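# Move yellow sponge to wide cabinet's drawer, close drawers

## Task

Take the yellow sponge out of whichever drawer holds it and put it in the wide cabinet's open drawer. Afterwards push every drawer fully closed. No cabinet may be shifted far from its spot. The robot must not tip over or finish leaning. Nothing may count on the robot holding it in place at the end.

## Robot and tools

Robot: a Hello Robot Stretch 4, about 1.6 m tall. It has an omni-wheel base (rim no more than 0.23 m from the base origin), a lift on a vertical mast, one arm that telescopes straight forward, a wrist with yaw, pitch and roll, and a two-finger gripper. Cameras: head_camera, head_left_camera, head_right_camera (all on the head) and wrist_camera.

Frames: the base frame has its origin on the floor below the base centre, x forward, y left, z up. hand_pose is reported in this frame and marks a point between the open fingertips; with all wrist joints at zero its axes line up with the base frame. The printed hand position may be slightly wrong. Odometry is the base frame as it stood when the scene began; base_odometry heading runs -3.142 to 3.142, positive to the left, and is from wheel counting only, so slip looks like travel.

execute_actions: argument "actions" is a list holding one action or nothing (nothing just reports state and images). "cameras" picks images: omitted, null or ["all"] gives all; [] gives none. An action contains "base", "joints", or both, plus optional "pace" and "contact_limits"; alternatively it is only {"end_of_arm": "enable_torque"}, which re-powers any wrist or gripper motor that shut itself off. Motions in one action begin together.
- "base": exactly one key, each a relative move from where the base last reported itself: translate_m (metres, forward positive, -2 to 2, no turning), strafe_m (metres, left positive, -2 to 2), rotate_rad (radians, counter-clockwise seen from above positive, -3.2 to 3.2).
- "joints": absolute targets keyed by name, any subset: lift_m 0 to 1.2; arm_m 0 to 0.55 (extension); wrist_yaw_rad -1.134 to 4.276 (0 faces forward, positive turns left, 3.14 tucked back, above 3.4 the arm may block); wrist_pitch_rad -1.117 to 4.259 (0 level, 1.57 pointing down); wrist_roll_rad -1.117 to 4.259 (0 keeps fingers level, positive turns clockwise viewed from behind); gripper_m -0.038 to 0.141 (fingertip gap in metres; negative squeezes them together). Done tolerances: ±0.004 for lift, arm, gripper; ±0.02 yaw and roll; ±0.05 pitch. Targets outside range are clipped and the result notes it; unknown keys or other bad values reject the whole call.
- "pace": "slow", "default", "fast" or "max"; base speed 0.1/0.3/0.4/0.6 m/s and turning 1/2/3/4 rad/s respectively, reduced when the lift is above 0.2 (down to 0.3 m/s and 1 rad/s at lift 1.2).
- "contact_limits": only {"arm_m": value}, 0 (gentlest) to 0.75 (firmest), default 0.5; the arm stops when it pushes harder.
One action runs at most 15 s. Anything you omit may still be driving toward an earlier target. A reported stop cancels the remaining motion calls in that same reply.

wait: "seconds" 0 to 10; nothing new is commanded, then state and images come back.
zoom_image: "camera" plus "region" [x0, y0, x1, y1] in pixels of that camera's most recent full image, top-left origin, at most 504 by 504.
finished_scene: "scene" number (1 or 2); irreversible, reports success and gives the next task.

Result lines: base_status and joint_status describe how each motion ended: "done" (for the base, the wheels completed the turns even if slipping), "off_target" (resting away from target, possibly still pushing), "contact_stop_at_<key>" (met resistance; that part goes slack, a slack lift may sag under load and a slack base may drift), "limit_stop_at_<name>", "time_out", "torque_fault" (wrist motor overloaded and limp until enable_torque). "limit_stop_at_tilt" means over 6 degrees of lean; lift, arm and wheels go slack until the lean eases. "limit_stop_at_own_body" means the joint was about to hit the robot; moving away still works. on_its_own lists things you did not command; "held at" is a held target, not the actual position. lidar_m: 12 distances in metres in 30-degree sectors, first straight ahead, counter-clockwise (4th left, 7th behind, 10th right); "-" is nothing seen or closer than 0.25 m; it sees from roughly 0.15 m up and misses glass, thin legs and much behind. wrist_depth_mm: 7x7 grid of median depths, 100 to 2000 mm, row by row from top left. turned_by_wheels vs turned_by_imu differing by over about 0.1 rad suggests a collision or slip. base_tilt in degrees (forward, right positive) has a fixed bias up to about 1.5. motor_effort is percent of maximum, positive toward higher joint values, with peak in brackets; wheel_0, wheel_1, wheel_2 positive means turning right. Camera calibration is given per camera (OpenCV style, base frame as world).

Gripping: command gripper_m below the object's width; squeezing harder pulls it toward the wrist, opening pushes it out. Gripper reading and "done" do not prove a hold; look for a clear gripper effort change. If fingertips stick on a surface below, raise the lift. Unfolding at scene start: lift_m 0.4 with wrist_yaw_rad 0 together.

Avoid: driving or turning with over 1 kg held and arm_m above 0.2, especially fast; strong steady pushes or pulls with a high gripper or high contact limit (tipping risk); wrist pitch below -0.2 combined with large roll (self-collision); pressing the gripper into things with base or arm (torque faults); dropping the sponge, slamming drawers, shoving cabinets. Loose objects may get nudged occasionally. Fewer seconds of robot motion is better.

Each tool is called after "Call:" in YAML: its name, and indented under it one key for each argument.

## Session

Call:
execute_actions:
  actions: []

Scene clock: 0.00 s.
base_odometry: x=+0.000 y=+0.000 heading=+0.000 (m, m, rad; odometry frame)
turned_by_wheels: +0.000 (rad since the last result)
turned_by_imu: +0.000 (rad since the last result)
base_tilt: forward=-0.1 right=-1.1 (deg)
lidar_m: 1.84 2.04 0.87 0.87 2.22 2.09 2.42 2.17 1.81 1.08 1.30 1.85
base_status: not commanded
joint_positions: lift_m=+0.206 arm_m=+0.001 wrist_yaw_rad=+3.181 wrist_pitch_rad=-0.008 wrist_roll_rad=-0.014 gripper_m=+0.057
joint_status: not commanded
motor_effort: lift_m=+18 arm_m=-1 wrist_yaw_rad=-1 wrist_pitch_rad=-5 wrist_roll_rad=+0 gripper_m=-2 wheel_0=+0 wheel_1=+0 wheel_2=+0 (%)
hand_pose: x=-0.1197 y=+0.0760 z=+0.3869 quat_wxyz=(-0.020, +0.004, -0.007, +1.000) (m; base frame)
wrist_depth_mm: - 140 - - - - - / - 135 262 - - - - / - 118 154 - - - - / - 130 193 - - - - / 137 - - - - - - / 1576 1756 220 1708 222 1618 1537 / 1025 1078 1008 159 991 1042 1008
pictures: head_camera, head_left_camera, head_right_camera, wrist_camera
camera_calibration (this result's frames):
wrist_camera: T_world_to_cam=[[-0.00865022, 0.999946, 0.00584487, -0.0873286], [-0.0419126, 0.00547739, -0.999106, 0.453047], [-0.999084, -0.00888746, 0.0418629, 0.0919766], [0, 0, 0, 1]] pos_world=[0.110125, 0.0856598, 0.449302]
Images, in order (width x height): head_camera 420x560, head_left_camera 420x672, head_right_camera 420x672, wrist_camera 616x392.

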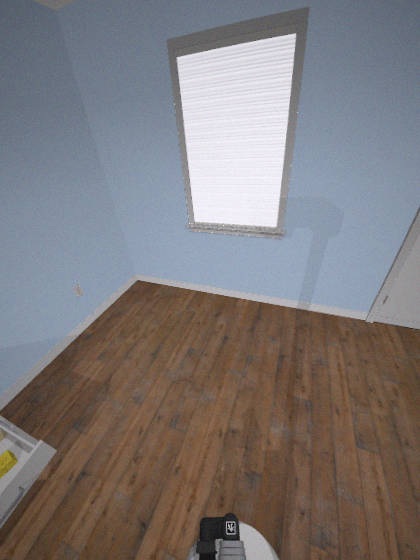

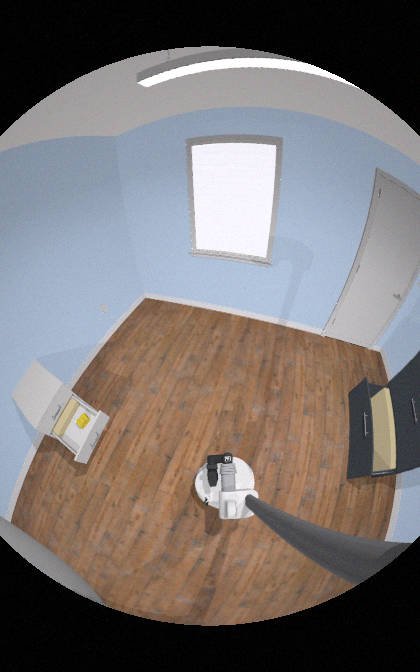

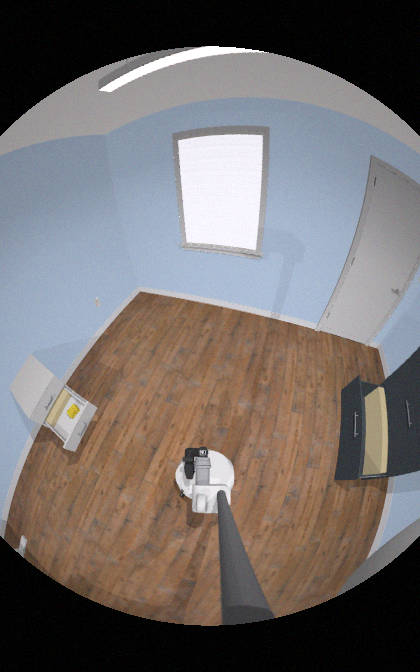

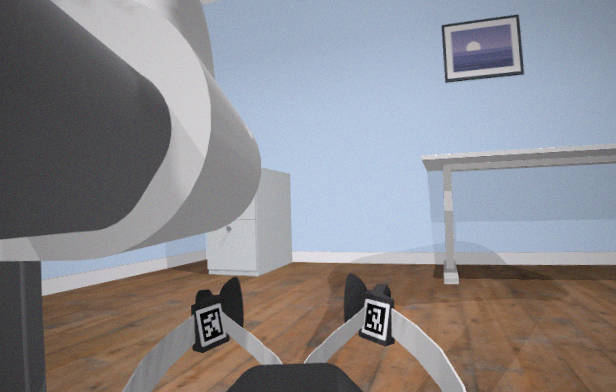

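Call:
zoom_image:
  camera: "head_left_camera"
  region: [0, 345, 130, 475]

Call:
zoom_image:
  camera: "head_right_camera"
  region: [0, 345, 130, 475]

Call:
zoom_image:
  camera: "head_right_camera"
  region: [310, 340, 420, 500]

Region (0, 345, 130, 475) of head_left_camera's 420x672 image, scaled by 3.877, with more detail than that image has.

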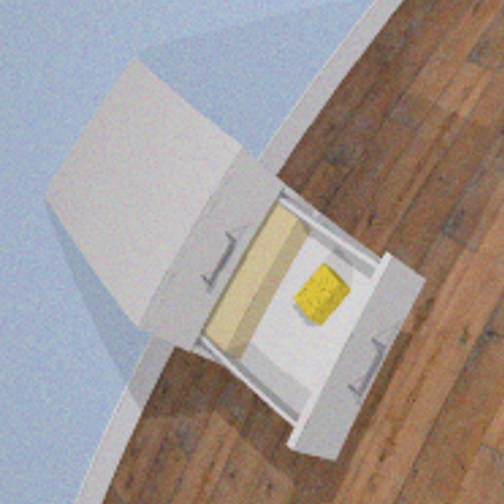

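Region (0, 345, 130, 475) of head_right_camera's 420x672 image, scaled by 3.877, with more detail than that image has.

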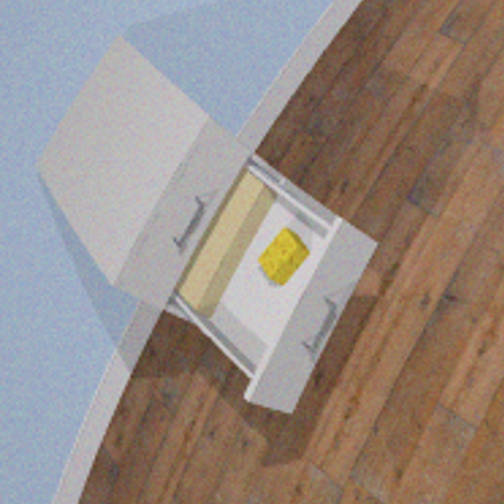

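Region (310, 340, 420, 500) of head_right_camera's 420x672 image, scaled by 3.150, with more detail than that image has; it fills the left 346 columns of this view, and the rest is white.

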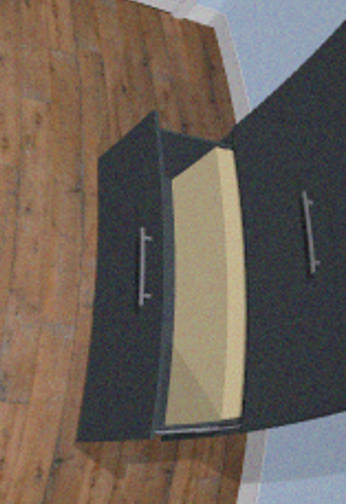

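Call:
execute_actions:
  actions:
    - {"base": {"rotate_rad": 1.38}, "joints": {"lift_m": 0.62, "wrist_yaw_rad": 0, "gripper_m": 0.11}, "pace": "fast"}

Scene clock: 46.23 s.
base_odometry: x=+0.000 y=+0.000 heading=+1.380 (m, m, rad; odometry frame)
turned_by_wheels: +1.380 (rad since the last result)
turned_by_imu: +1.361 (rad since the last result)
base_tilt: forward=-0.1 right=-1.1 (deg)
lidar_m: 0.88 2.00 2.09 2.08 2.37 1.92 1.09 1.18 1.90 1.86 2.04 1.83
base_status: done
joint_positions: lift_m=+0.620 arm_m=+0.001 wrist_yaw_rad=+0.000 wrist_pitch_rad=-0.008 wrist_roll_rad=-0.014 gripper_m=+0.110
joint_status: all done
motor_effort: lift_m=+20(22) arm_m=-1(1) wrist_yaw_rad=-2(12) wrist_pitch_rad=-6(6) wrist_roll_rad=+0(1) gripper_m=+1(3) wheel_0=-1(11) wheel_1=+0(7) wheel_2=-1(12) (%)
hand_pose: x=+0.4605 y=-0.0873 z=+0.8002 quat_wxyz=(+1.000, -0.007, -0.004, +0.000) (m; base frame)
wrist_depth_mm: 1863 1756 1708 1661 1661 1576 1537 / 1808 1756 1661 1708 1661 1618 1576 / 1863 1756 1708 1661 1618 1537 1537 / 1756 1708 1708 1661 1618 1576 1537 / 1808 1708 1661 1618 1576 1576 1576 / 1756 1756 1042 1008 208 1576 1537 / 1756 1708 991 151 1576 1537 1537
pictures: head_camera, head_left_camera, head_right_camera, wrist_camera
camera_calibration (this result's frames):
wrist_camera: T_world_to_cam=[[-0.0302708, -0.999525, 0.00584515, -0.0860261], [0.0416655, -0.00710455, -0.999106, 0.851696], [0.998673, -0.0300002, 0.0418608, -0.268958], [0, 0, 0, 1]] pos_world=[0.23051, -0.0880031, 0.862696]
Images, in order (width x height): head_camera 420x560, head_left_camera 420x672, head_right_camera 420x672, wrist_camera 616x392.

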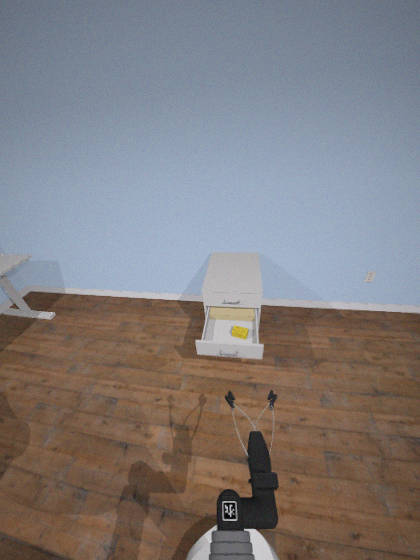

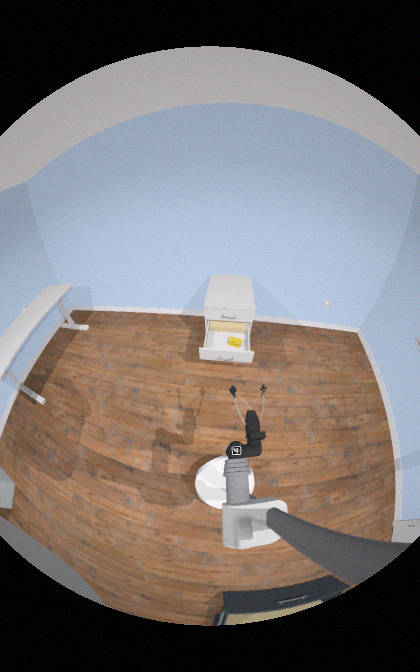

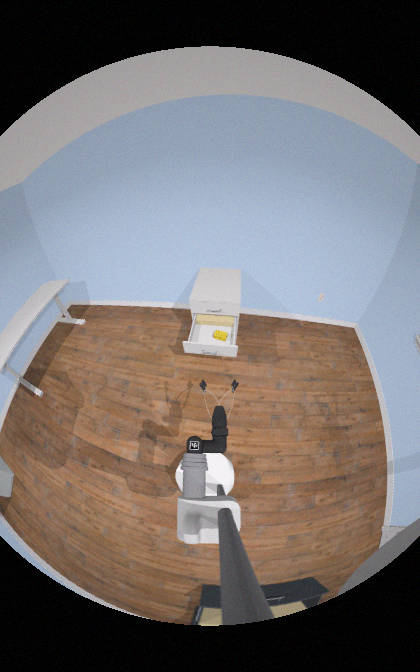

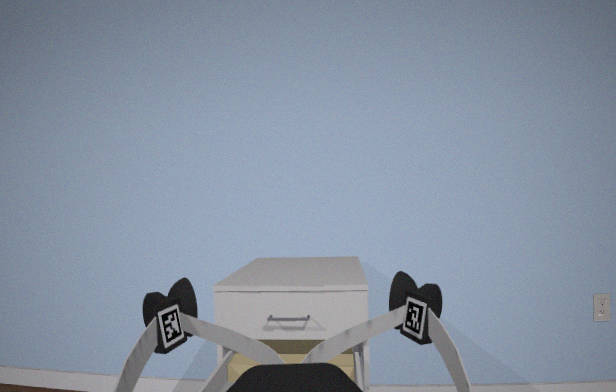

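Call:
zoom_image:
  camera: "head_camera"
  region: [180, 280, 280, 380]

Region (180, 280, 280, 380) of head_camera's 420x560 image, scaled by 5.040, with more detail than that image has.

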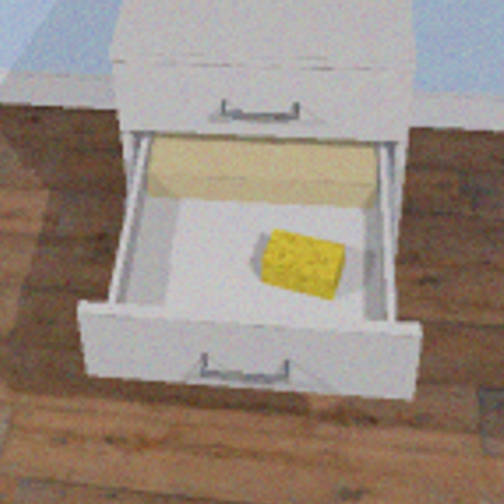

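Call:
execute_actions:
  actions:
    - {"base": {"translate_m": 0.46}, "joints": {"lift_m": 0.68, "arm_m": 0.445, "wrist_pitch_rad": 1.57, "wrist_roll_rad": 1.85, "gripper_m": 0.105}, "pace": "fast"}
  cameras: ["head_camera", "wrist_camera"]

Scene clock: 65.60 s.
base_odometry: x=+0.087 y=+0.452 heading=+1.380 (m, m, rad; odometry frame)
turned_by_wheels: +0.000 (rad since the last result)
turned_by_imu: -0.002 (rad since the last result)
base_tilt: forward=-0.1 right=-1.1 (deg)
lidar_m: 0.41 0.48 2.02 2.00 2.56 2.37 1.54 1.69 1.94 1.91 1.72 0.44
base_status: done
joint_positions: lift_m=+0.680 arm_m=+0.444 wrist_yaw_rad=+0.000 wrist_pitch_rad=+1.569 wrist_roll_rad=+1.849 gripper_m=+0.105
joint_status: all done
motor_effort: lift_m=+20(22) arm_m=+6(7) wrist_yaw_rad=-1(0) wrist_pitch_rad=+2(7) wrist_roll_rad=+1(6) gripper_m=-3(5) wheel_0=+0(4) wheel_1=+1(5) wheel_2=+0(15) (%)
hand_pose: x=+0.6153 y=-0.0874 z=+0.5695 quat_wxyz=(+0.426, +0.565, +0.426, -0.564) (m; base frame)
wrist_depth_mm: 798 798 820 820 831 842 854 / 798 798 798 820 362 831 842 / 282 375 404 410 413 699 615 / 270 353 402 407 413 640 615 / 257 347 402 362 410 355 627 / 237 343 399 402 205 351 831 / 226 342 394 150 404 314 820
pictures: head_camera, wrist_camera
camera_calibration (this result's frames):
wrist_camera: T_world_to_cam=[[-0.958943, 0.282077, 0.029347, 0.589963], [0.281091, 0.959091, -0.0336455, 0.00201934], [-0.0376371, -0.0240149, -0.999003, 0.817121], [0, 0, 0, 1]] pos_world=[0.595927, -0.148729, 0.79906]
Images, in order (width x height): head_camera 420x560, wrist_camera 616x392.

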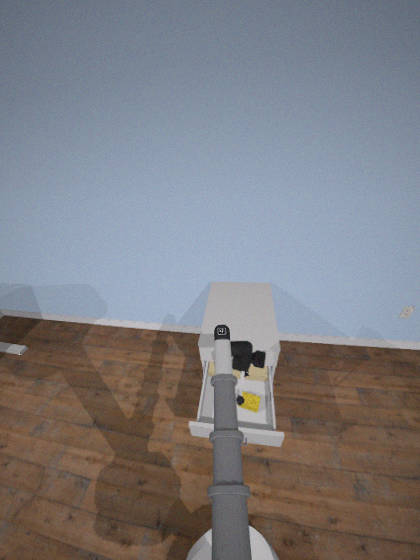

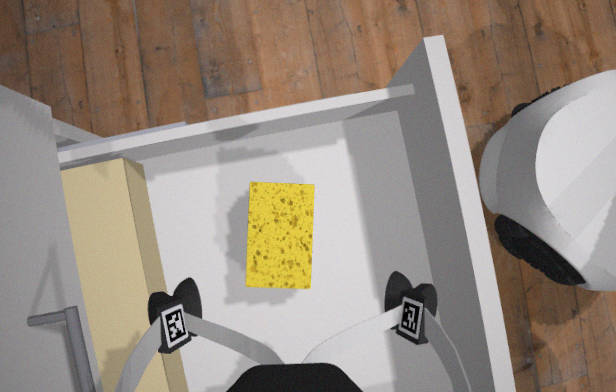

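Call:
execute_actions:
  actions:
    - {"base": {"strafe_m": -0.038}, "joints": {"lift_m": 0.529, "wrist_roll_rad": 1.91}, "pace": "fast"}
  cameras: ["wrist_camera"]

Scene clock: 83.40 s.
base_odometry: x=+0.125 y=+0.445 heading=+1.380 (m, m, rad; odometry frame)
turned_by_wheels: +0.000 (rad since the last result)
turned_by_imu: -0.002 (rad since the last result)
base_tilt: forward=-0.1 right=-1.1 (deg)
lidar_m: 0.41 0.46 2.06 2.04 2.59 2.37 1.53 1.68 1.88 1.88 1.70 0.44
base_status: done
joint_positions: lift_m=+0.529 arm_m=+0.444 wrist_yaw_rad=+0.000 wrist_pitch_rad=+1.570 wrist_roll_rad=+1.909 gripper_m=+0.105
joint_status: all done
motor_effort: lift_m=+16(19) arm_m=+6(6) wrist_yaw_rad=-1(2) wrist_pitch_rad=+2(3) wrist_roll_rad=+2(4) gripper_m=-4(4) wheel_0=-1(11) wheel_1=-1(6) wheel_2=+1(1) (%)
hand_pose: x=+0.6153 y=-0.0874 z=+0.4189 quat_wxyz=(+0.409, +0.577, +0.408, -0.577) (m; base frame)
wrist_depth_mm: 640 647 654 661 676 219 - / 640 647 654 654 221 212 183 / 634 203 217 256 259 252 191 / 211 249 252 255 258 259 202 / 213 249 250 208 257 258 215 / 206 246 206 207 204 257 227 / 195 237 247 151 254 257 239
pictures: wrist_camera
camera_calibration (this result's frames):
wrist_camera: T_world_to_cam=[[-0.940278, 0.33913, 0.0294531, 0.587818], [0.338154, 0.940491, -0.0335985, -0.0397972], [-0.0390946, -0.0216323, -0.999001, 0.667723], [0, 0, 0, 1]] pos_world=[0.592275, -0.147473, 0.648406]
Images, in order (width x height): wrist_camera 616x392.

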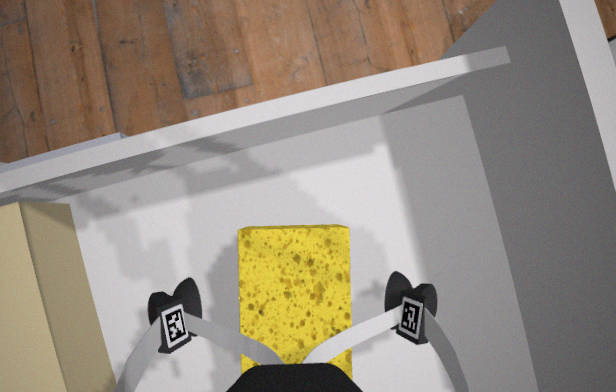

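Call:
execute_actions:
  actions:
    - {"joints": {"gripper_m": 0.027}}
  cameras: ["wrist_camera"]

Scene clock: 86.50 s.
base_odometry: x=+0.125 y=+0.445 heading=+1.380 (m, m, rad; odometry frame)
turned_by_wheels: +0.000 (rad since the last result)
turned_by_imu: -0.001 (rad since the last result)
base_tilt: forward=-0.1 right=-1.0 (deg)
lidar_m: 0.41 0.47 2.04 2.03 2.60 2.38 1.53 1.69 1.91 1.87 1.69 0.44
base_status: not commanded
joint_positions: lift_m=+0.529 arm_m=+0.444 wrist_yaw_rad=+0.000 wrist_pitch_rad=+1.570 wrist_roll_rad=+1.909 gripper_m=+0.028
joint_status: all done
motor_effort: lift_m=+16(16) arm_m=+5(6) wrist_yaw_rad=-1(2) wrist_pitch_rad=+1(3) wrist_roll_rad=+2(2) gripper_m=-23(24) wheel_0=-1(1) wheel_1=-1(1) wheel_2=+1(1) (%)
hand_pose: x=+0.6153 y=-0.0874 z=+0.4189 quat_wxyz=(+0.409, +0.577, +0.408, -0.577) (m; base frame)
wrist_depth_mm: 640 647 654 661 668 218 - / 640 647 654 661 216 212 183 / 634 202 217 255 259 252 191 / 211 250 252 255 258 259 202 / 214 248 250 198 256 258 213 / 206 247 196 197 206 257 226 / 195 228 195 196 253 257 238
pictures: wrist_camera
camera_calibration (this result's frames):
wrist_camera: T_world_to_cam=[[-0.940278, 0.33913, 0.0294781, 0.5878], [0.338153, 0.940491, -0.0336075, -0.0397903], [-0.0391212, -0.0216323, -0.999, 0.667739], [0, 0, 0, 1]] pos_world=[0.592273, -0.147473, 0.648407]
Images, in order (width x height): wrist_camera 616x392.

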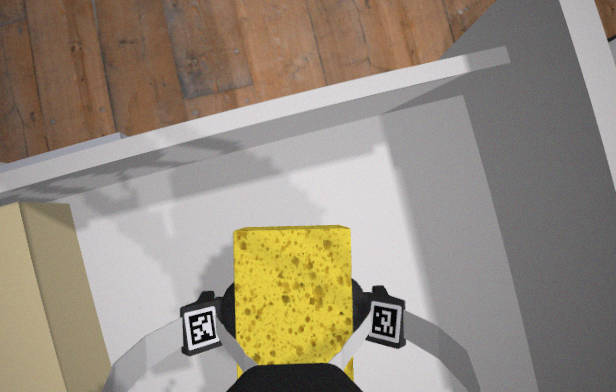

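Call:
execute_actions:
  actions:
    - {"joints": {"lift_m": 0.64}, "pace": "fast"}
  cameras: []

Call:
execute_actions:
  actions:
    - {"base": {"rotate_rad": -2.82}, "joints": {"arm_m": 0.2, "wrist_roll_rad": 0}, "pace": "fast"}

Scene clock: 110.03 s.
base_odometry: x=+0.125 y=+0.445 heading=+1.380 (m, m, rad; odometry frame)
turned_by_wheels: +0.000 (rad since the last result)
turned_by_imu: -0.001 (rad since the last result)
base_tilt: forward=+0.0 right=-1.0 (deg)
lidar_m: 0.41 0.48 2.07 2.04 2.61 2.37 1.52 1.68 1.91 1.88 1.69 0.45
base_status: not commanded
joint_positions: lift_m=+0.640 arm_m=+0.444 wrist_yaw_rad=+0.000 wrist_pitch_rad=+1.570 wrist_roll_rad=+1.909 gripper_m=+0.028
joint_status: all done
motor_effort: lift_m=+20(23) arm_m=+6(6) wrist_yaw_rad=-2(2) wrist_pitch_rad=+1(3) wrist_roll_rad=+2(2) gripper_m=-21(22) wheel_0=-1(1) wheel_1=-1(1) wheel_2=+1(1) (%)
hand_pose: x=+0.6153 y=-0.0874 z=+0.5295 quat_wxyz=(+0.409, +0.577, +0.408, -0.577) (m; base frame)
wrist_depth_mm: 741 768 768 778 788 798 809 / 750 759 759 778 788 668 603 / 750 759 759 368 373 298 569 / 298 322 364 366 370 301 574 / 303 327 359 198 370 298 661 / 301 306 196 197 206 317 778 / 231 301 195 196 364 293 788
pictures: none
No camera images: the call's "cameras" was empty. Leave "cameras" out to get every camera's image.

Scene clock: 112.40 s.
base_odometry: x=+0.125 y=+0.445 heading=-1.440 (m, m, rad; odometry frame)
turned_by_wheels: -2.820 (rad since the last result)
turned_by_imu: -2.788 (rad since the last result)
base_tilt: forward=+0.0 right=-1.0 (deg)
lidar_m: 1.58 2.00 1.84 1.92 1.42 0.40 0.44 1.85 2.06 2.62 2.51 1.55
base_status: done
joint_positions: lift_m=+0.640 arm_m=+0.201 wrist_yaw_rad=+0.000 wrist_pitch_rad=+1.570 wrist_roll_rad=+0.001 gripper_m=+0.028
joint_status: all done
motor_effort: lift_m=+18(20) arm_m=-6(8) wrist_yaw_rad=-1(3) wrist_pitch_rad=+0(3) wrist_roll_rad=-1(5) gripper_m=-19(23) wheel_0=+1(6) wheel_1=+1(10) wheel_2=-1(8) (%)
hand_pose: x=+0.3722 y=-0.0874 z=+0.5297 quat_wxyz=(+0.707, +0.000, +0.707, +0.000) (m; base frame)
wrist_depth_mm: 750 759 759 778 778 788 798 / 759 759 759 768 778 778 788 / 750 759 768 759 768 778 788 / 750 759 759 768 778 778 788 / 741 750 759 199 768 778 778 / 741 741 196 198 206 768 778 / 741 741 195 196 768 768 778
pictures: head_camera, head_left_camera, head_right_camera, wrist_camera
camera_calibration (this result's frames):
wrist_camera: T_world_to_cam=[[-0.00815855, -0.999498, 0.0306214, -0.108586], [-0.999365, 0.00708759, -0.0349213, 0.4631], [0.0346868, -0.0308869, -0.998921, 0.740599], [0, 0, 0, 1]] pos_world=[0.436231, -0.0889394, 0.759297]
Images, in order (width x height): head_camera 420x560, head_left_camera 420x672, head_right_camera 420x672, wrist_camera 616x392.

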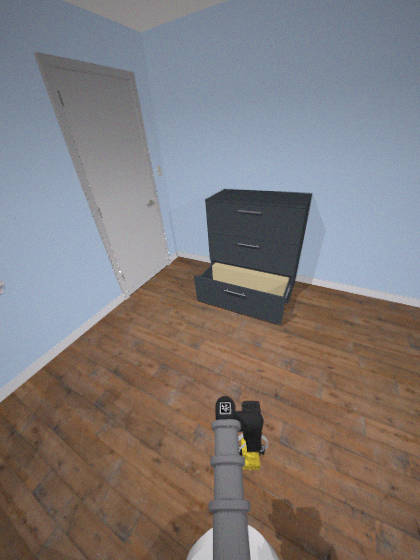

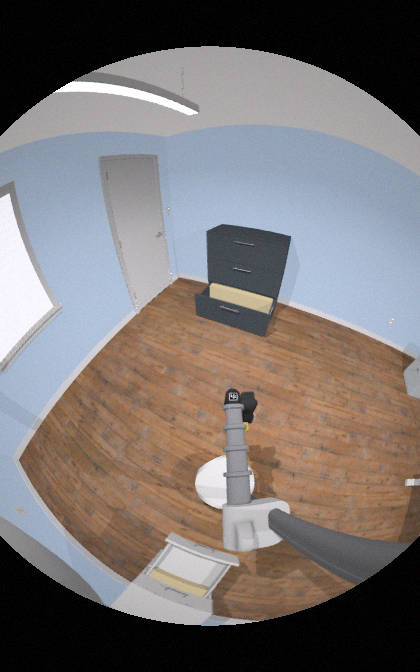

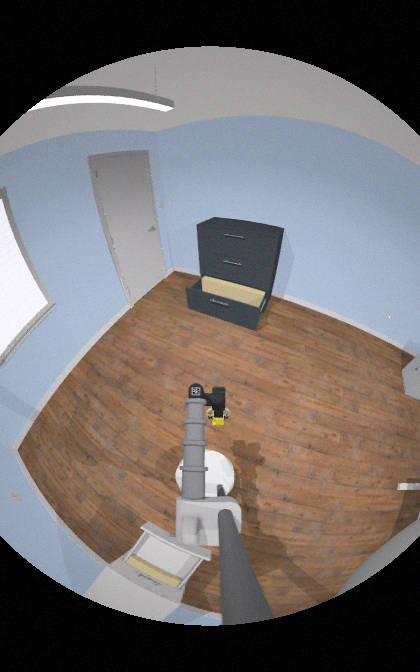

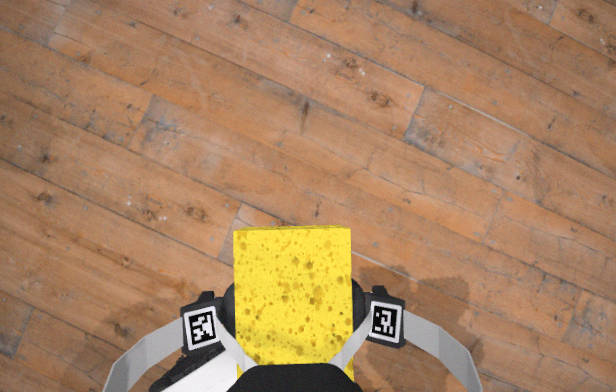

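Call:
zoom_image:
  camera: "head_camera"
  region: [180, 180, 330, 330]

Region (180, 180, 330, 330) of head_camera's 420x560 image, scaled by 3.360, with more detail than that image has.

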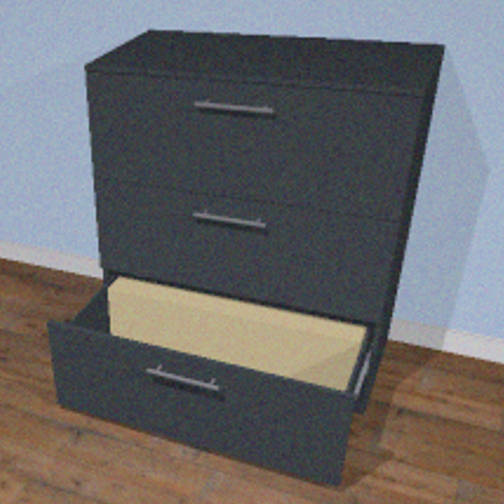

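Call:
execute_actions:
  actions:
    - {"base": {"translate_m": 1.08}, "joints": {"lift_m": 0.53}, "pace": "max"}
  cameras: []

Call:
execute_actions:
  actions:
    - {"base": {"rotate_rad": -0.49}, "joints": {"arm_m": 0.5}, "pace": "fast"}

Scene clock: 129.50 s.
base_odometry: x=+0.265 y=-0.626 heading=-1.440 (m, m, rad; odometry frame)
turned_by_wheels: +0.000 (rad since the last result)
turned_by_imu: -0.002 (rad since the last result)
base_tilt: forward=-0.1 right=-1.1 (deg)
lidar_m: 0.57 0.78 1.39 1.44 1.89 1.76 1.44 2.76 2.68 2.10 0.60 0.54
base_status: done
joint_positions: lift_m=+0.530 arm_m=+0.201 wrist_yaw_rad=+0.000 wrist_pitch_rad=+1.570 wrist_roll_rad=+0.001 gripper_m=+0.028
joint_status: all done
motor_effort: lift_m=+17(16) arm_m=-6(6) wrist_yaw_rad=+0(1) wrist_pitch_rad=+1(0) wrist_roll_rad=-1(1) gripper_m=-23(19) wheel_0=-2(6) wheel_1=-2(7) wheel_2=+0(10) (%)
hand_pose: x=+0.3721 y=-0.0874 z=+0.4198 quat_wxyz=(+0.707, +0.000, +0.707, +0.000) (m; base frame)
wrist_depth_mm: 647 640 480 353 306 603 615 / 640 640 654 530 366 322 319 / 640 640 647 654 609 445 362 / 640 647 647 654 661 654 517 / 634 640 647 198 654 661 668 / 634 640 196 198 206 668 661 / 627 634 195 196 647 661 661
pictures: none
No camera images: the call's "cameras" was empty. Leave "cameras" out to get every camera's image.

Scene clock: 131.20 s.
base_odometry: x=+0.265 y=-0.626 heading=-1.930 (m, m, rad; odometry frame)
turned_by_wheels: -0.490 (rad since the last result)
turned_by_imu: -0.485 (rad since the last result)
base_tilt: forward=-0.1 right=-1.0 (deg)
lidar_m: 0.55 0.56 0.81 1.39 1.47 1.93 1.73 1.44 2.68 2.63 2.02 0.61
base_status: done
joint_positions: lift_m=+0.530 arm_m=+0.499 wrist_yaw_rad=+0.000 wrist_pitch_rad=+1.570 wrist_roll_rad=+0.000 gripper_m=+0.028
joint_status: all done
motor_effort: lift_m=+17(17) arm_m=+6(6) wrist_yaw_rad=-1(1) wrist_pitch_rad=+2(1) wrist_roll_rad=-1(2) gripper_m=-22(22) wheel_0=+1(5) wheel_1=+1(8) wheel_2=+0(9) (%)
hand_pose: x=+0.6701 y=-0.0874 z=+0.4198 quat_wxyz=(+0.707, +0.000, +0.707, +0.000) (m; base frame)
wrist_depth_mm: 349 368 382 392 404 407 676 / 484 517 549 585 549 415 676 / 574 580 585 591 597 399 668 / 580 580 585 591 591 410 668 / 569 580 580 199 591 415 668 / 496 480 196 198 206 353 668 / 310 277 195 196 285 287 661
pictures: head_camera, head_left_camera, head_right_camera, wrist_camera
camera_calibration (this result's frames):
wrist_camera: T_world_to_cam=[[-0.00788346, -0.9995, 0.030621, -0.102974], [-0.999364, 0.00681012, -0.035, 0.756958], [0.0347739, -0.0308774, -0.998918, 0.620381], [0, 0, 0, 1]] pos_world=[0.734092, -0.0889216, 0.649356]
Images, in order (width x height): head_camera 420x560, head_left_camera 420x672, head_right_camera 420x672, wrist_camera 616x392.

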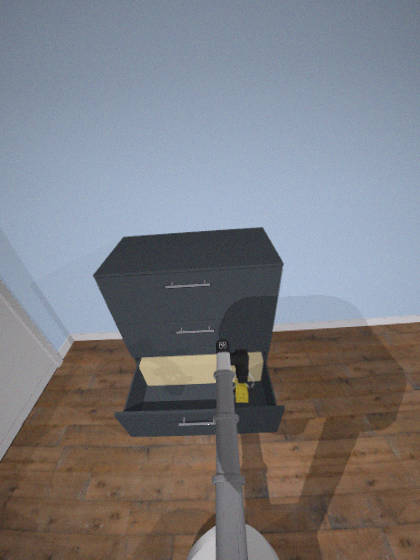

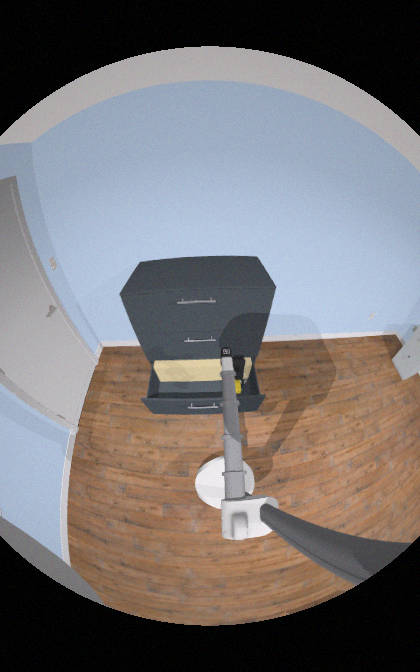

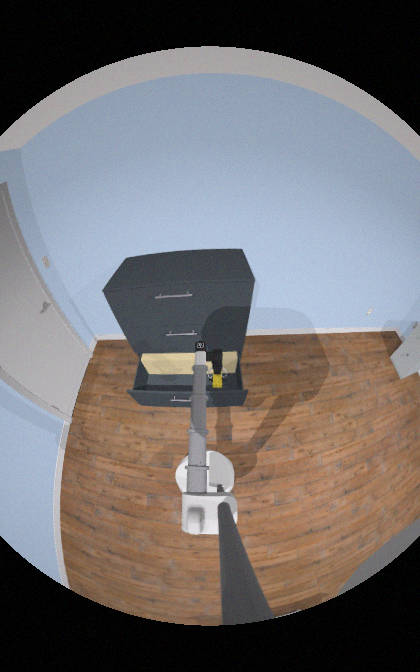

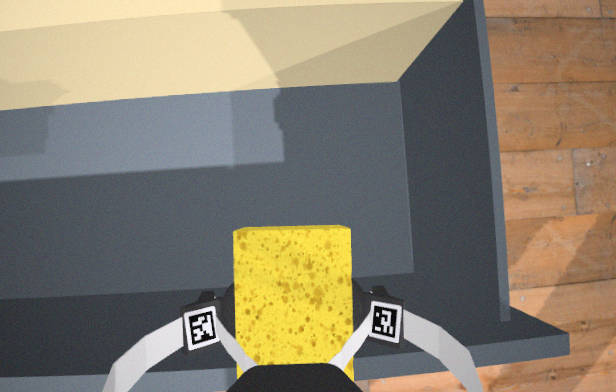

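Call:
execute_actions:
  actions:
    - {"base": {"translate_m": 0.04}, "joints": {"arm_m": 0.545, "lift_m": 0.51}, "pace": "fast"}
  cameras: []

Call:
execute_actions:
  actions:
    - {"joints": {"lift_m": 0.215}, "pace": "fast"}
  cameras: ["head_camera", "wrist_camera", "head_right_camera"]

Scene clock: 151.43 s.
base_odometry: x=+0.251 y=-0.664 heading=-1.930 (m, m, rad; odometry frame)
turned_by_wheels: +0.000 (rad since the last result)
turned_by_imu: -0.002 (rad since the last result)
base_tilt: forward=-0.1 right=-1.0 (deg)
lidar_m: 0.52 0.51 0.74 1.40 1.45 1.91 1.72 1.49 2.70 2.64 1.97 0.56
base_status: done
joint_positions: lift_m=+0.510 arm_m=+0.544 wrist_yaw_rad=+0.000 wrist_pitch_rad=+1.570 wrist_roll_rad=+0.000 gripper_m=+0.028
joint_status: all done
motor_effort: lift_m=+16(17) arm_m=+6(8) wrist_yaw_rad=-1(0) wrist_pitch_rad=+2(0) wrist_roll_rad=-1(1) gripper_m=-24(26) wheel_0=-1(4) wheel_1=-1(5) wheel_2=-1(4) (%)
hand_pose: x=+0.7151 y=-0.0874 z=+0.3999 quat_wxyz=(+0.707, +0.000, +0.707, +0.000) (m; base frame)
wrist_depth_mm: 247 286 320 322 324 329 654 / 314 317 320 324 325 336 654 / 436 484 535 564 535 389 647 / 554 559 564 569 574 375 647 / 554 559 559 199 564 382 647 / 549 554 196 198 206 389 640 / 530 466 195 195 433 317 640
pictures: none
No camera images: the call's "cameras" was empty. Leave "cameras" out to get every camera's image.

Scene clock: 153.27 s.
base_odometry: x=+0.251 y=-0.664 heading=-1.930 (m, m, rad; odometry frame)
turned_by_wheels: +0.000 (rad since the last result)
turned_by_imu: -0.001 (rad since the last result)
base_tilt: forward=+0.0 right=-1.1 (deg)
lidar_m: 0.52 0.50 0.75 1.39 1.43 1.94 1.72 1.50 2.70 2.63 1.98 0.55
base_status: not commanded
joint_positions: lift_m=+0.215 arm_m=+0.544 wrist_yaw_rad=+0.000 wrist_pitch_rad=+1.570 wrist_roll_rad=+0.000 gripper_m=+0.028
joint_status: all done
motor_effort: lift_m=+15(14) arm_m=+6(6) wrist_yaw_rad=-1(1) wrist_pitch_rad=+1(2) wrist_roll_rad=-1(1) gripper_m=-21(22) wheel_0=-1(1) wheel_1=-1(1) wheel_2=-1(1) (%)
hand_pose: x=+0.7151 y=-0.0874 z=+0.1049 quat_wxyz=(+0.707, +0.000, +0.707, +0.000) (m; base frame)
wrist_depth_mm: 186 196 203 208 216 228 227 / 259 264 267 271 272 277 247 / 264 265 267 270 272 276 253 / 263 264 266 270 271 273 257 / 262 264 265 199 270 273 260 / 260 263 196 198 206 271 263 / 259 260 195 196 268 271 264
pictures: head_camera, head_right_camera, wrist_camera
camera_calibration (this result's frames):
wrist_camera: T_world_to_cam=[[-0.007869, -0.9995, 0.0306212, -0.0929888], [-0.999365, 0.00679649, -0.0349729, 0.790929], [0.0347473, -0.030877, -0.998919, 0.304342], [0, 0, 0, 1]] pos_world=[0.77912, -0.0889207, 0.334521]
Images, in order (width x height): head_camera 420x560, head_right_camera 420x672, wrist_camera 616x392.

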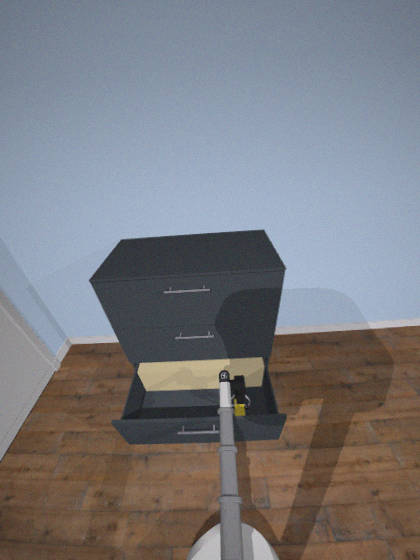

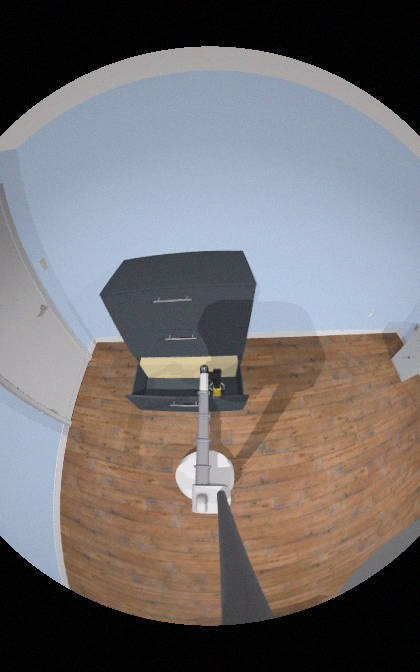

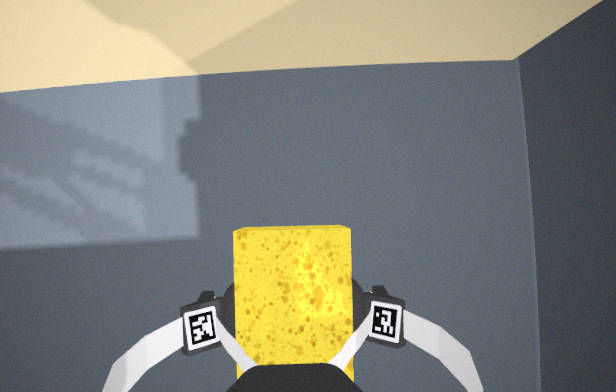

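Call:
execute_actions:
  actions:
    - {"joints": {"lift_m": 0.2, "gripper_m": 0.082}, "pace": "fast"}
  cameras: ["wrist_camera"]

Scene clock: 157.17 s.
base_odometry: x=+0.251 y=-0.664 heading=-1.930 (m, m, rad; odometry frame)
turned_by_wheels: +0.000 (rad since the last result)
turned_by_imu: -0.001 (rad since the last result)
base_tilt: forward=-0.1 right=-1.0 (deg)
lidar_m: 0.51 0.50 0.75 1.40 1.45 1.93 1.71 1.49 2.69 2.64 1.98 0.56
base_status: not commanded
joint_positions: lift_m=+0.200 arm_m=+0.544 wrist_yaw_rad=+0.000 wrist_pitch_rad=+1.570 wrist_roll_rad=+0.000 gripper_m=+0.082
joint_status: all done
motor_effort: lift_m=+15(15) arm_m=+6(6) wrist_yaw_rad=-1(1) wrist_pitch_rad=+0(1) wrist_roll_rad=+0(2) gripper_m=-6(24) wheel_0=-1(1) wheel_1=-1(1) wheel_2=-1(1) (%)
hand_pose: x=+0.7152 y=-0.0874 z=+0.0899 quat_wxyz=(+0.707, +0.000, +0.707, +0.000) (m; base frame)
wrist_depth_mm: 187 196 203 208 216 227 226 / 249 251 253 255 258 260 248 / 248 250 253 255 256 259 252 / 247 249 252 253 256 258 257 / 247 249 251 208 255 257 258 / 246 249 206 207 215 256 257 / 246 246 249 154 253 256 257
pictures: wrist_camera
camera_calibration (this result's frames):
wrist_camera: T_world_to_cam=[[-0.00787199, -0.9995, 0.0306212, -0.0925273], [-0.999365, 0.00679948, -0.034973, 0.790407], [0.0347474, -0.0308771, -0.998919, 0.289356], [0, 0, 0, 1]] pos_world=[0.779122, -0.0889209, 0.31952]
Images, in order (width x height): wrist_camera 616x392.

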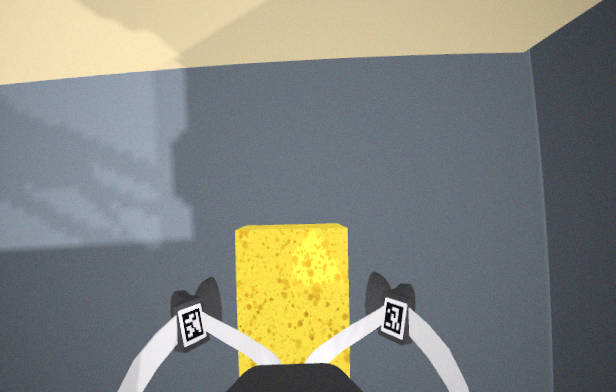

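Call:
execute_actions:
  actions:
    - {"joints": {"lift_m": 0.515}, "pace": "max"}
  cameras: []

Call:
execute_actions:
  actions:
    - {"base": {"strafe_m": 0.05}, "joints": {"arm_m": 0.0, "gripper_m": 0.0, "wrist_pitch_rad": 0}, "pace": "fast"}
  cameras: ["head_camera", "wrist_camera"]

Scene clock: 170.03 s.
base_odometry: x=+0.251 y=-0.664 heading=-1.930 (m, m, rad; odometry frame)
turned_by_wheels: +0.000 (rad since the last result)
turned_by_imu: -0.001 (rad since the last result)
base_tilt: forward=+0.0 right=-1.1 (deg)
lidar_m: 0.52 0.51 0.75 1.39 1.46 1.94 1.72 1.48 2.69 2.64 1.98 0.56
base_status: not commanded
joint_positions: lift_m=+0.515 arm_m=+0.544 wrist_yaw_rad=+0.000 wrist_pitch_rad=+1.570 wrist_roll_rad=+0.000 gripper_m=+0.082
joint_status: all done
motor_effort: lift_m=+20(23) arm_m=+6(6) wrist_yaw_rad=-1(1) wrist_pitch_rad=+0(0) wrist_roll_rad=-1(1) gripper_m=-5(4) wheel_0=-1(1) wheel_1=+0(1) wheel_2=+0(1) (%)
hand_pose: x=+0.7151 y=-0.0874 z=+0.4046 quat_wxyz=(+0.707, +0.000, +0.707, +0.000) (m; base frame)
wrist_depth_mm: 247 259 324 327 329 332 661 / 319 322 324 329 330 334 661 / 439 484 535 574 539 394 654 / 559 564 564 569 580 377 654 / 559 559 569 569 580 384 647 / 554 559 221 569 216 387 647 / 530 469 477 154 442 364 647
pictures: none
No camera images: the call's "cameras" was empty. Leave "cameras" out to get every camera's image.

Scene clock: 172.23 s.
base_odometry: x=+0.298 y=-0.681 heading=-1.930 (m, m, rad; odometry frame)
turned_by_wheels: +0.000 (rad since the last result)
turned_by_imu: -0.001 (rad since the last result)
base_tilt: forward=-0.1 right=-1.1 (deg)
lidar_m: 0.50 0.52 0.74 1.35 1.40 1.90 1.80 1.52 2.73 2.71 1.99 0.56
base_status: done
joint_positions: lift_m=+0.515 arm_m=+0.002 wrist_yaw_rad=+0.000 wrist_pitch_rad=+0.003 wrist_roll_rad=+0.000 gripper_m=+0.000
joint_status: all done
motor_effort: lift_m=+20(20) arm_m=-6(6) wrist_yaw_rad=+0(2) wrist_pitch_rad=-6(14) wrist_roll_rad=+0(1) gripper_m=-7(8) wheel_0=-1(11) wheel_1=+1(9) wheel_2=+1(1) (%)
hand_pose: x=+0.4614 y=-0.0875 z=+0.6923 quat_wxyz=(+1.000, +0.000, +0.001, +0.000) (m; base frame)
wrist_depth_mm: 1118 1138 1160 1182 1182 1229 1255 / 654 654 676 676 699 1205 1229 / 647 654 668 683 691 1205 1255 / 640 654 661 676 683 1205 1255 / 647 654 668 668 683 1205 1229 / 647 654 654 205 676 1205 1205 / 640 647 181 168 174 1205 1229
pictures: head_camera, wrist_camera
camera_calibration (this result's frames):
wrist_camera: T_world_to_cam=[[-0.0307999, -0.999494, -0.00797919, -0.0757096], [0.0314666, 0.00700943, -0.99948, 0.750035], [0.99903, -0.0310349, 0.0312348, -0.258258], [0, 0, 0, 1]] pos_world=[0.232075, -0.0889436, 0.757108]
Images, in order (width x height): head_camera 420x560, wrist_camera 616x392.

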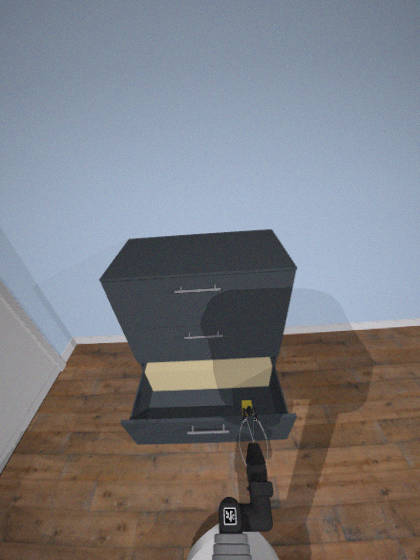

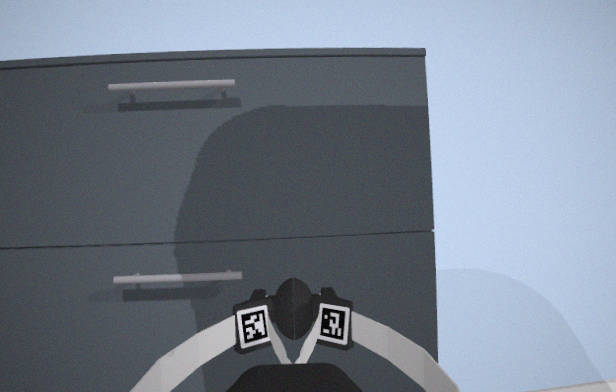

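Call:
execute_actions:
  actions:
    - {"joints": {"lift_m": 0.13, "arm_m": 0.025}, "pace": "max"}
  cameras: ["head_camera", "wrist_camera"]

Scene clock: 178.83 s.
base_odometry: x=+0.298 y=-0.681 heading=-1.930 (m, m, rad; odometry frame)
turned_by_wheels: +0.000 (rad since the last result)
turned_by_imu: -0.002 (rad since the last result)
base_tilt: forward=-0.1 right=-1.0 (deg)
lidar_m: 0.50 0.51 0.74 1.34 1.39 1.89 1.78 1.52 2.75 2.70 1.99 0.54
base_status: not commanded
joint_positions: lift_m=+0.130 arm_m=+0.024 wrist_yaw_rad=+0.000 wrist_pitch_rad=+0.002 wrist_roll_rad=+0.000 gripper_m=+0.000
joint_status: all done
motor_effort: lift_m=+16(18) arm_m=+6(7) wrist_yaw_rad=-1(0) wrist_pitch_rad=-5(6) wrist_roll_rad=-1(1) gripper_m=-6(3) wheel_0=-1(1) wheel_1=+1(1) wheel_2=+0(0) (%)
hand_pose: x=+0.4833 y=-0.0874 z=+0.3077 quat_wxyz=(+1.000, +0.000, +0.001, +0.000) (m; base frame)
wrist_depth_mm: 627 640 647 654 668 1205 1229 / 627 634 647 661 661 1205 1229 / 627 627 647 654 668 1205 1205 / 627 627 640 647 661 1182 309 / 281 285 289 293 297 301 306 / 279 282 287 205 297 301 307 / 279 281 181 168 174 301 306
pictures: head_camera, wrist_camera
camera_calibration (this result's frames):
wrist_camera: T_world_to_cam=[[-0.0306638, -0.999498, -0.00798545, -0.0781303], [0.0316719, 0.00701359, -0.999474, 0.364768], [0.999028, -0.0309005, 0.031441, -0.26816], [0, 0, 0, 1]] pos_world=[0.25395, -0.0889356, 0.372383]
Images, in order (width x height): head_camera 420x560, wrist_camera 616x392.

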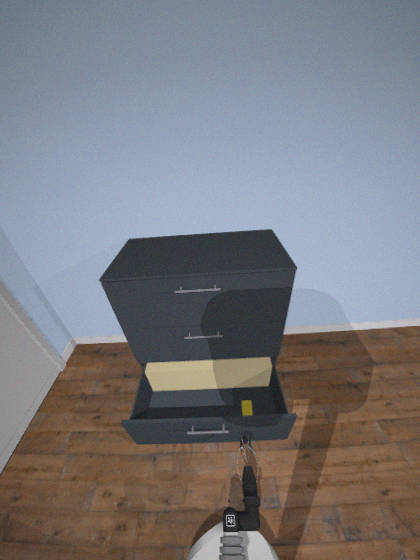

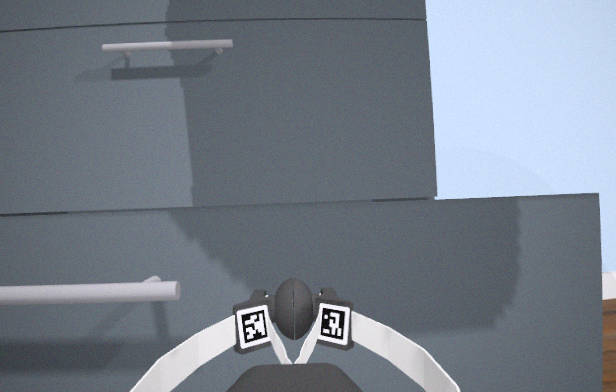

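Call:
execute_actions:
  actions:
    - {"joints": {"arm_m": 0.47}, "contact_limits": {"arm_m": 0.27}, "pace": "slow"}

Scene clock: 188.07 s.
base_odometry: x=+0.298 y=-0.681 heading=-1.930 (m, m, rad; odometry frame)
turned_by_wheels: +0.000 (rad since the last result)
turned_by_imu: -0.003 (rad since the last result)
base_tilt: forward=-0.1 right=-1.1 (deg)
lidar_m: 0.83 0.90 1.37 1.34 1.40 1.90 1.80 1.51 2.74 2.71 1.98 0.91
base_status: not commanded
joint_positions: lift_m=+0.130 arm_m=+0.432 wrist_yaw_rad=-0.001 wrist_pitch_rad=+0.001 wrist_roll_rad=+0.000 gripper_m=+0.000
joint_status: arm_m contact_stop (moved +0.408 of +0.446)
on_its_own: arm_m is slack since a contact_stop (your +0.470 is given up)
motor_effort: lift_m=+16(16) arm_m=+0(20) wrist_yaw_rad=+2(29) wrist_pitch_rad=-4(6) wrist_roll_rad=-1(1) gripper_m=-3(7) wheel_0=+3(6) wheel_1=+3(6) wheel_2=-2(9) (%)
contact_limits: arm_m 0.27
hand_pose: x=+0.8914 y=-0.0877 z=+0.3080 quat_wxyz=(+1.000, +0.000, +0.001, +0.000) (m; base frame)
wrist_depth_mm: 229 233 237 240 244 248 251 / 229 232 236 239 243 248 250 / 228 232 236 239 243 247 250 / 228 232 236 238 242 246 250 / 227 230 234 237 241 245 249 / 225 229 232 208 240 245 248 / 225 228 181 161 174 245 246
pictures: head_camera, head_left_camera, head_right_camera, wrist_camera
camera_calibration (this result's frames):
wrist_camera: T_world_to_cam=[[-0.031619, -0.999468, -0.00802039, -0.0650289], [0.0328574, 0.00698066, -0.999436, 0.351115], [0.99896, -0.0318646, 0.0326192, -0.67621], [0, 0, 0, 1]] pos_world=[0.661913, -0.0889925, 0.372453]
Images, in order (width x height): head_camera 420x560, head_left_camera 420x672, head_right_camera 420x672, wrist_camera 616x392.

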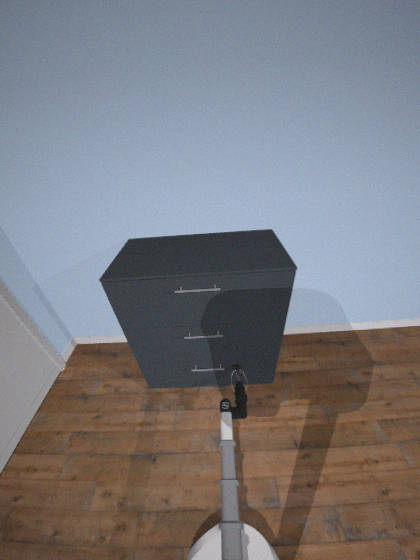

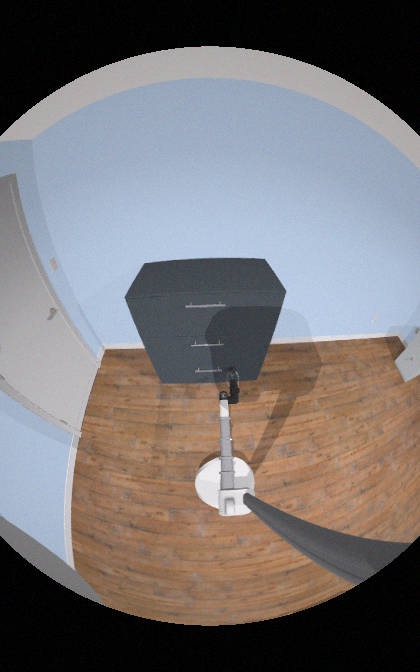

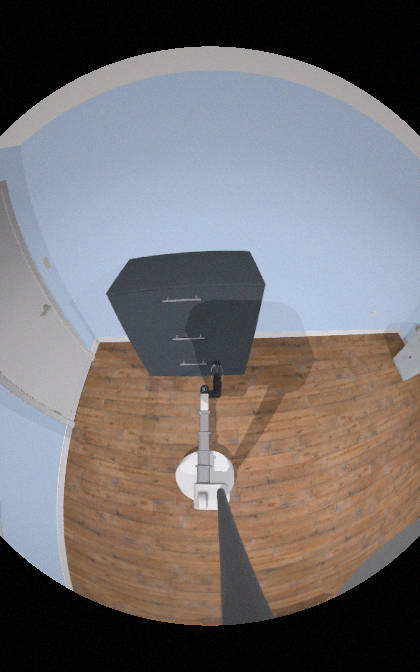

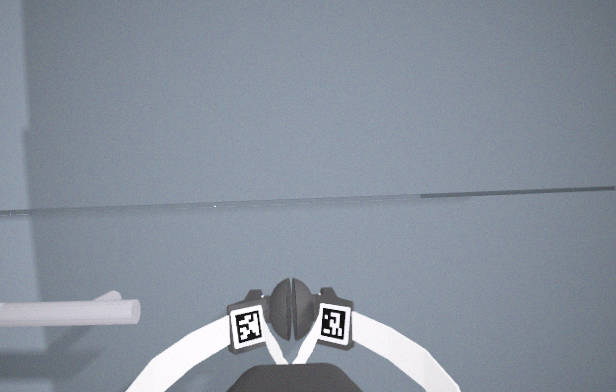

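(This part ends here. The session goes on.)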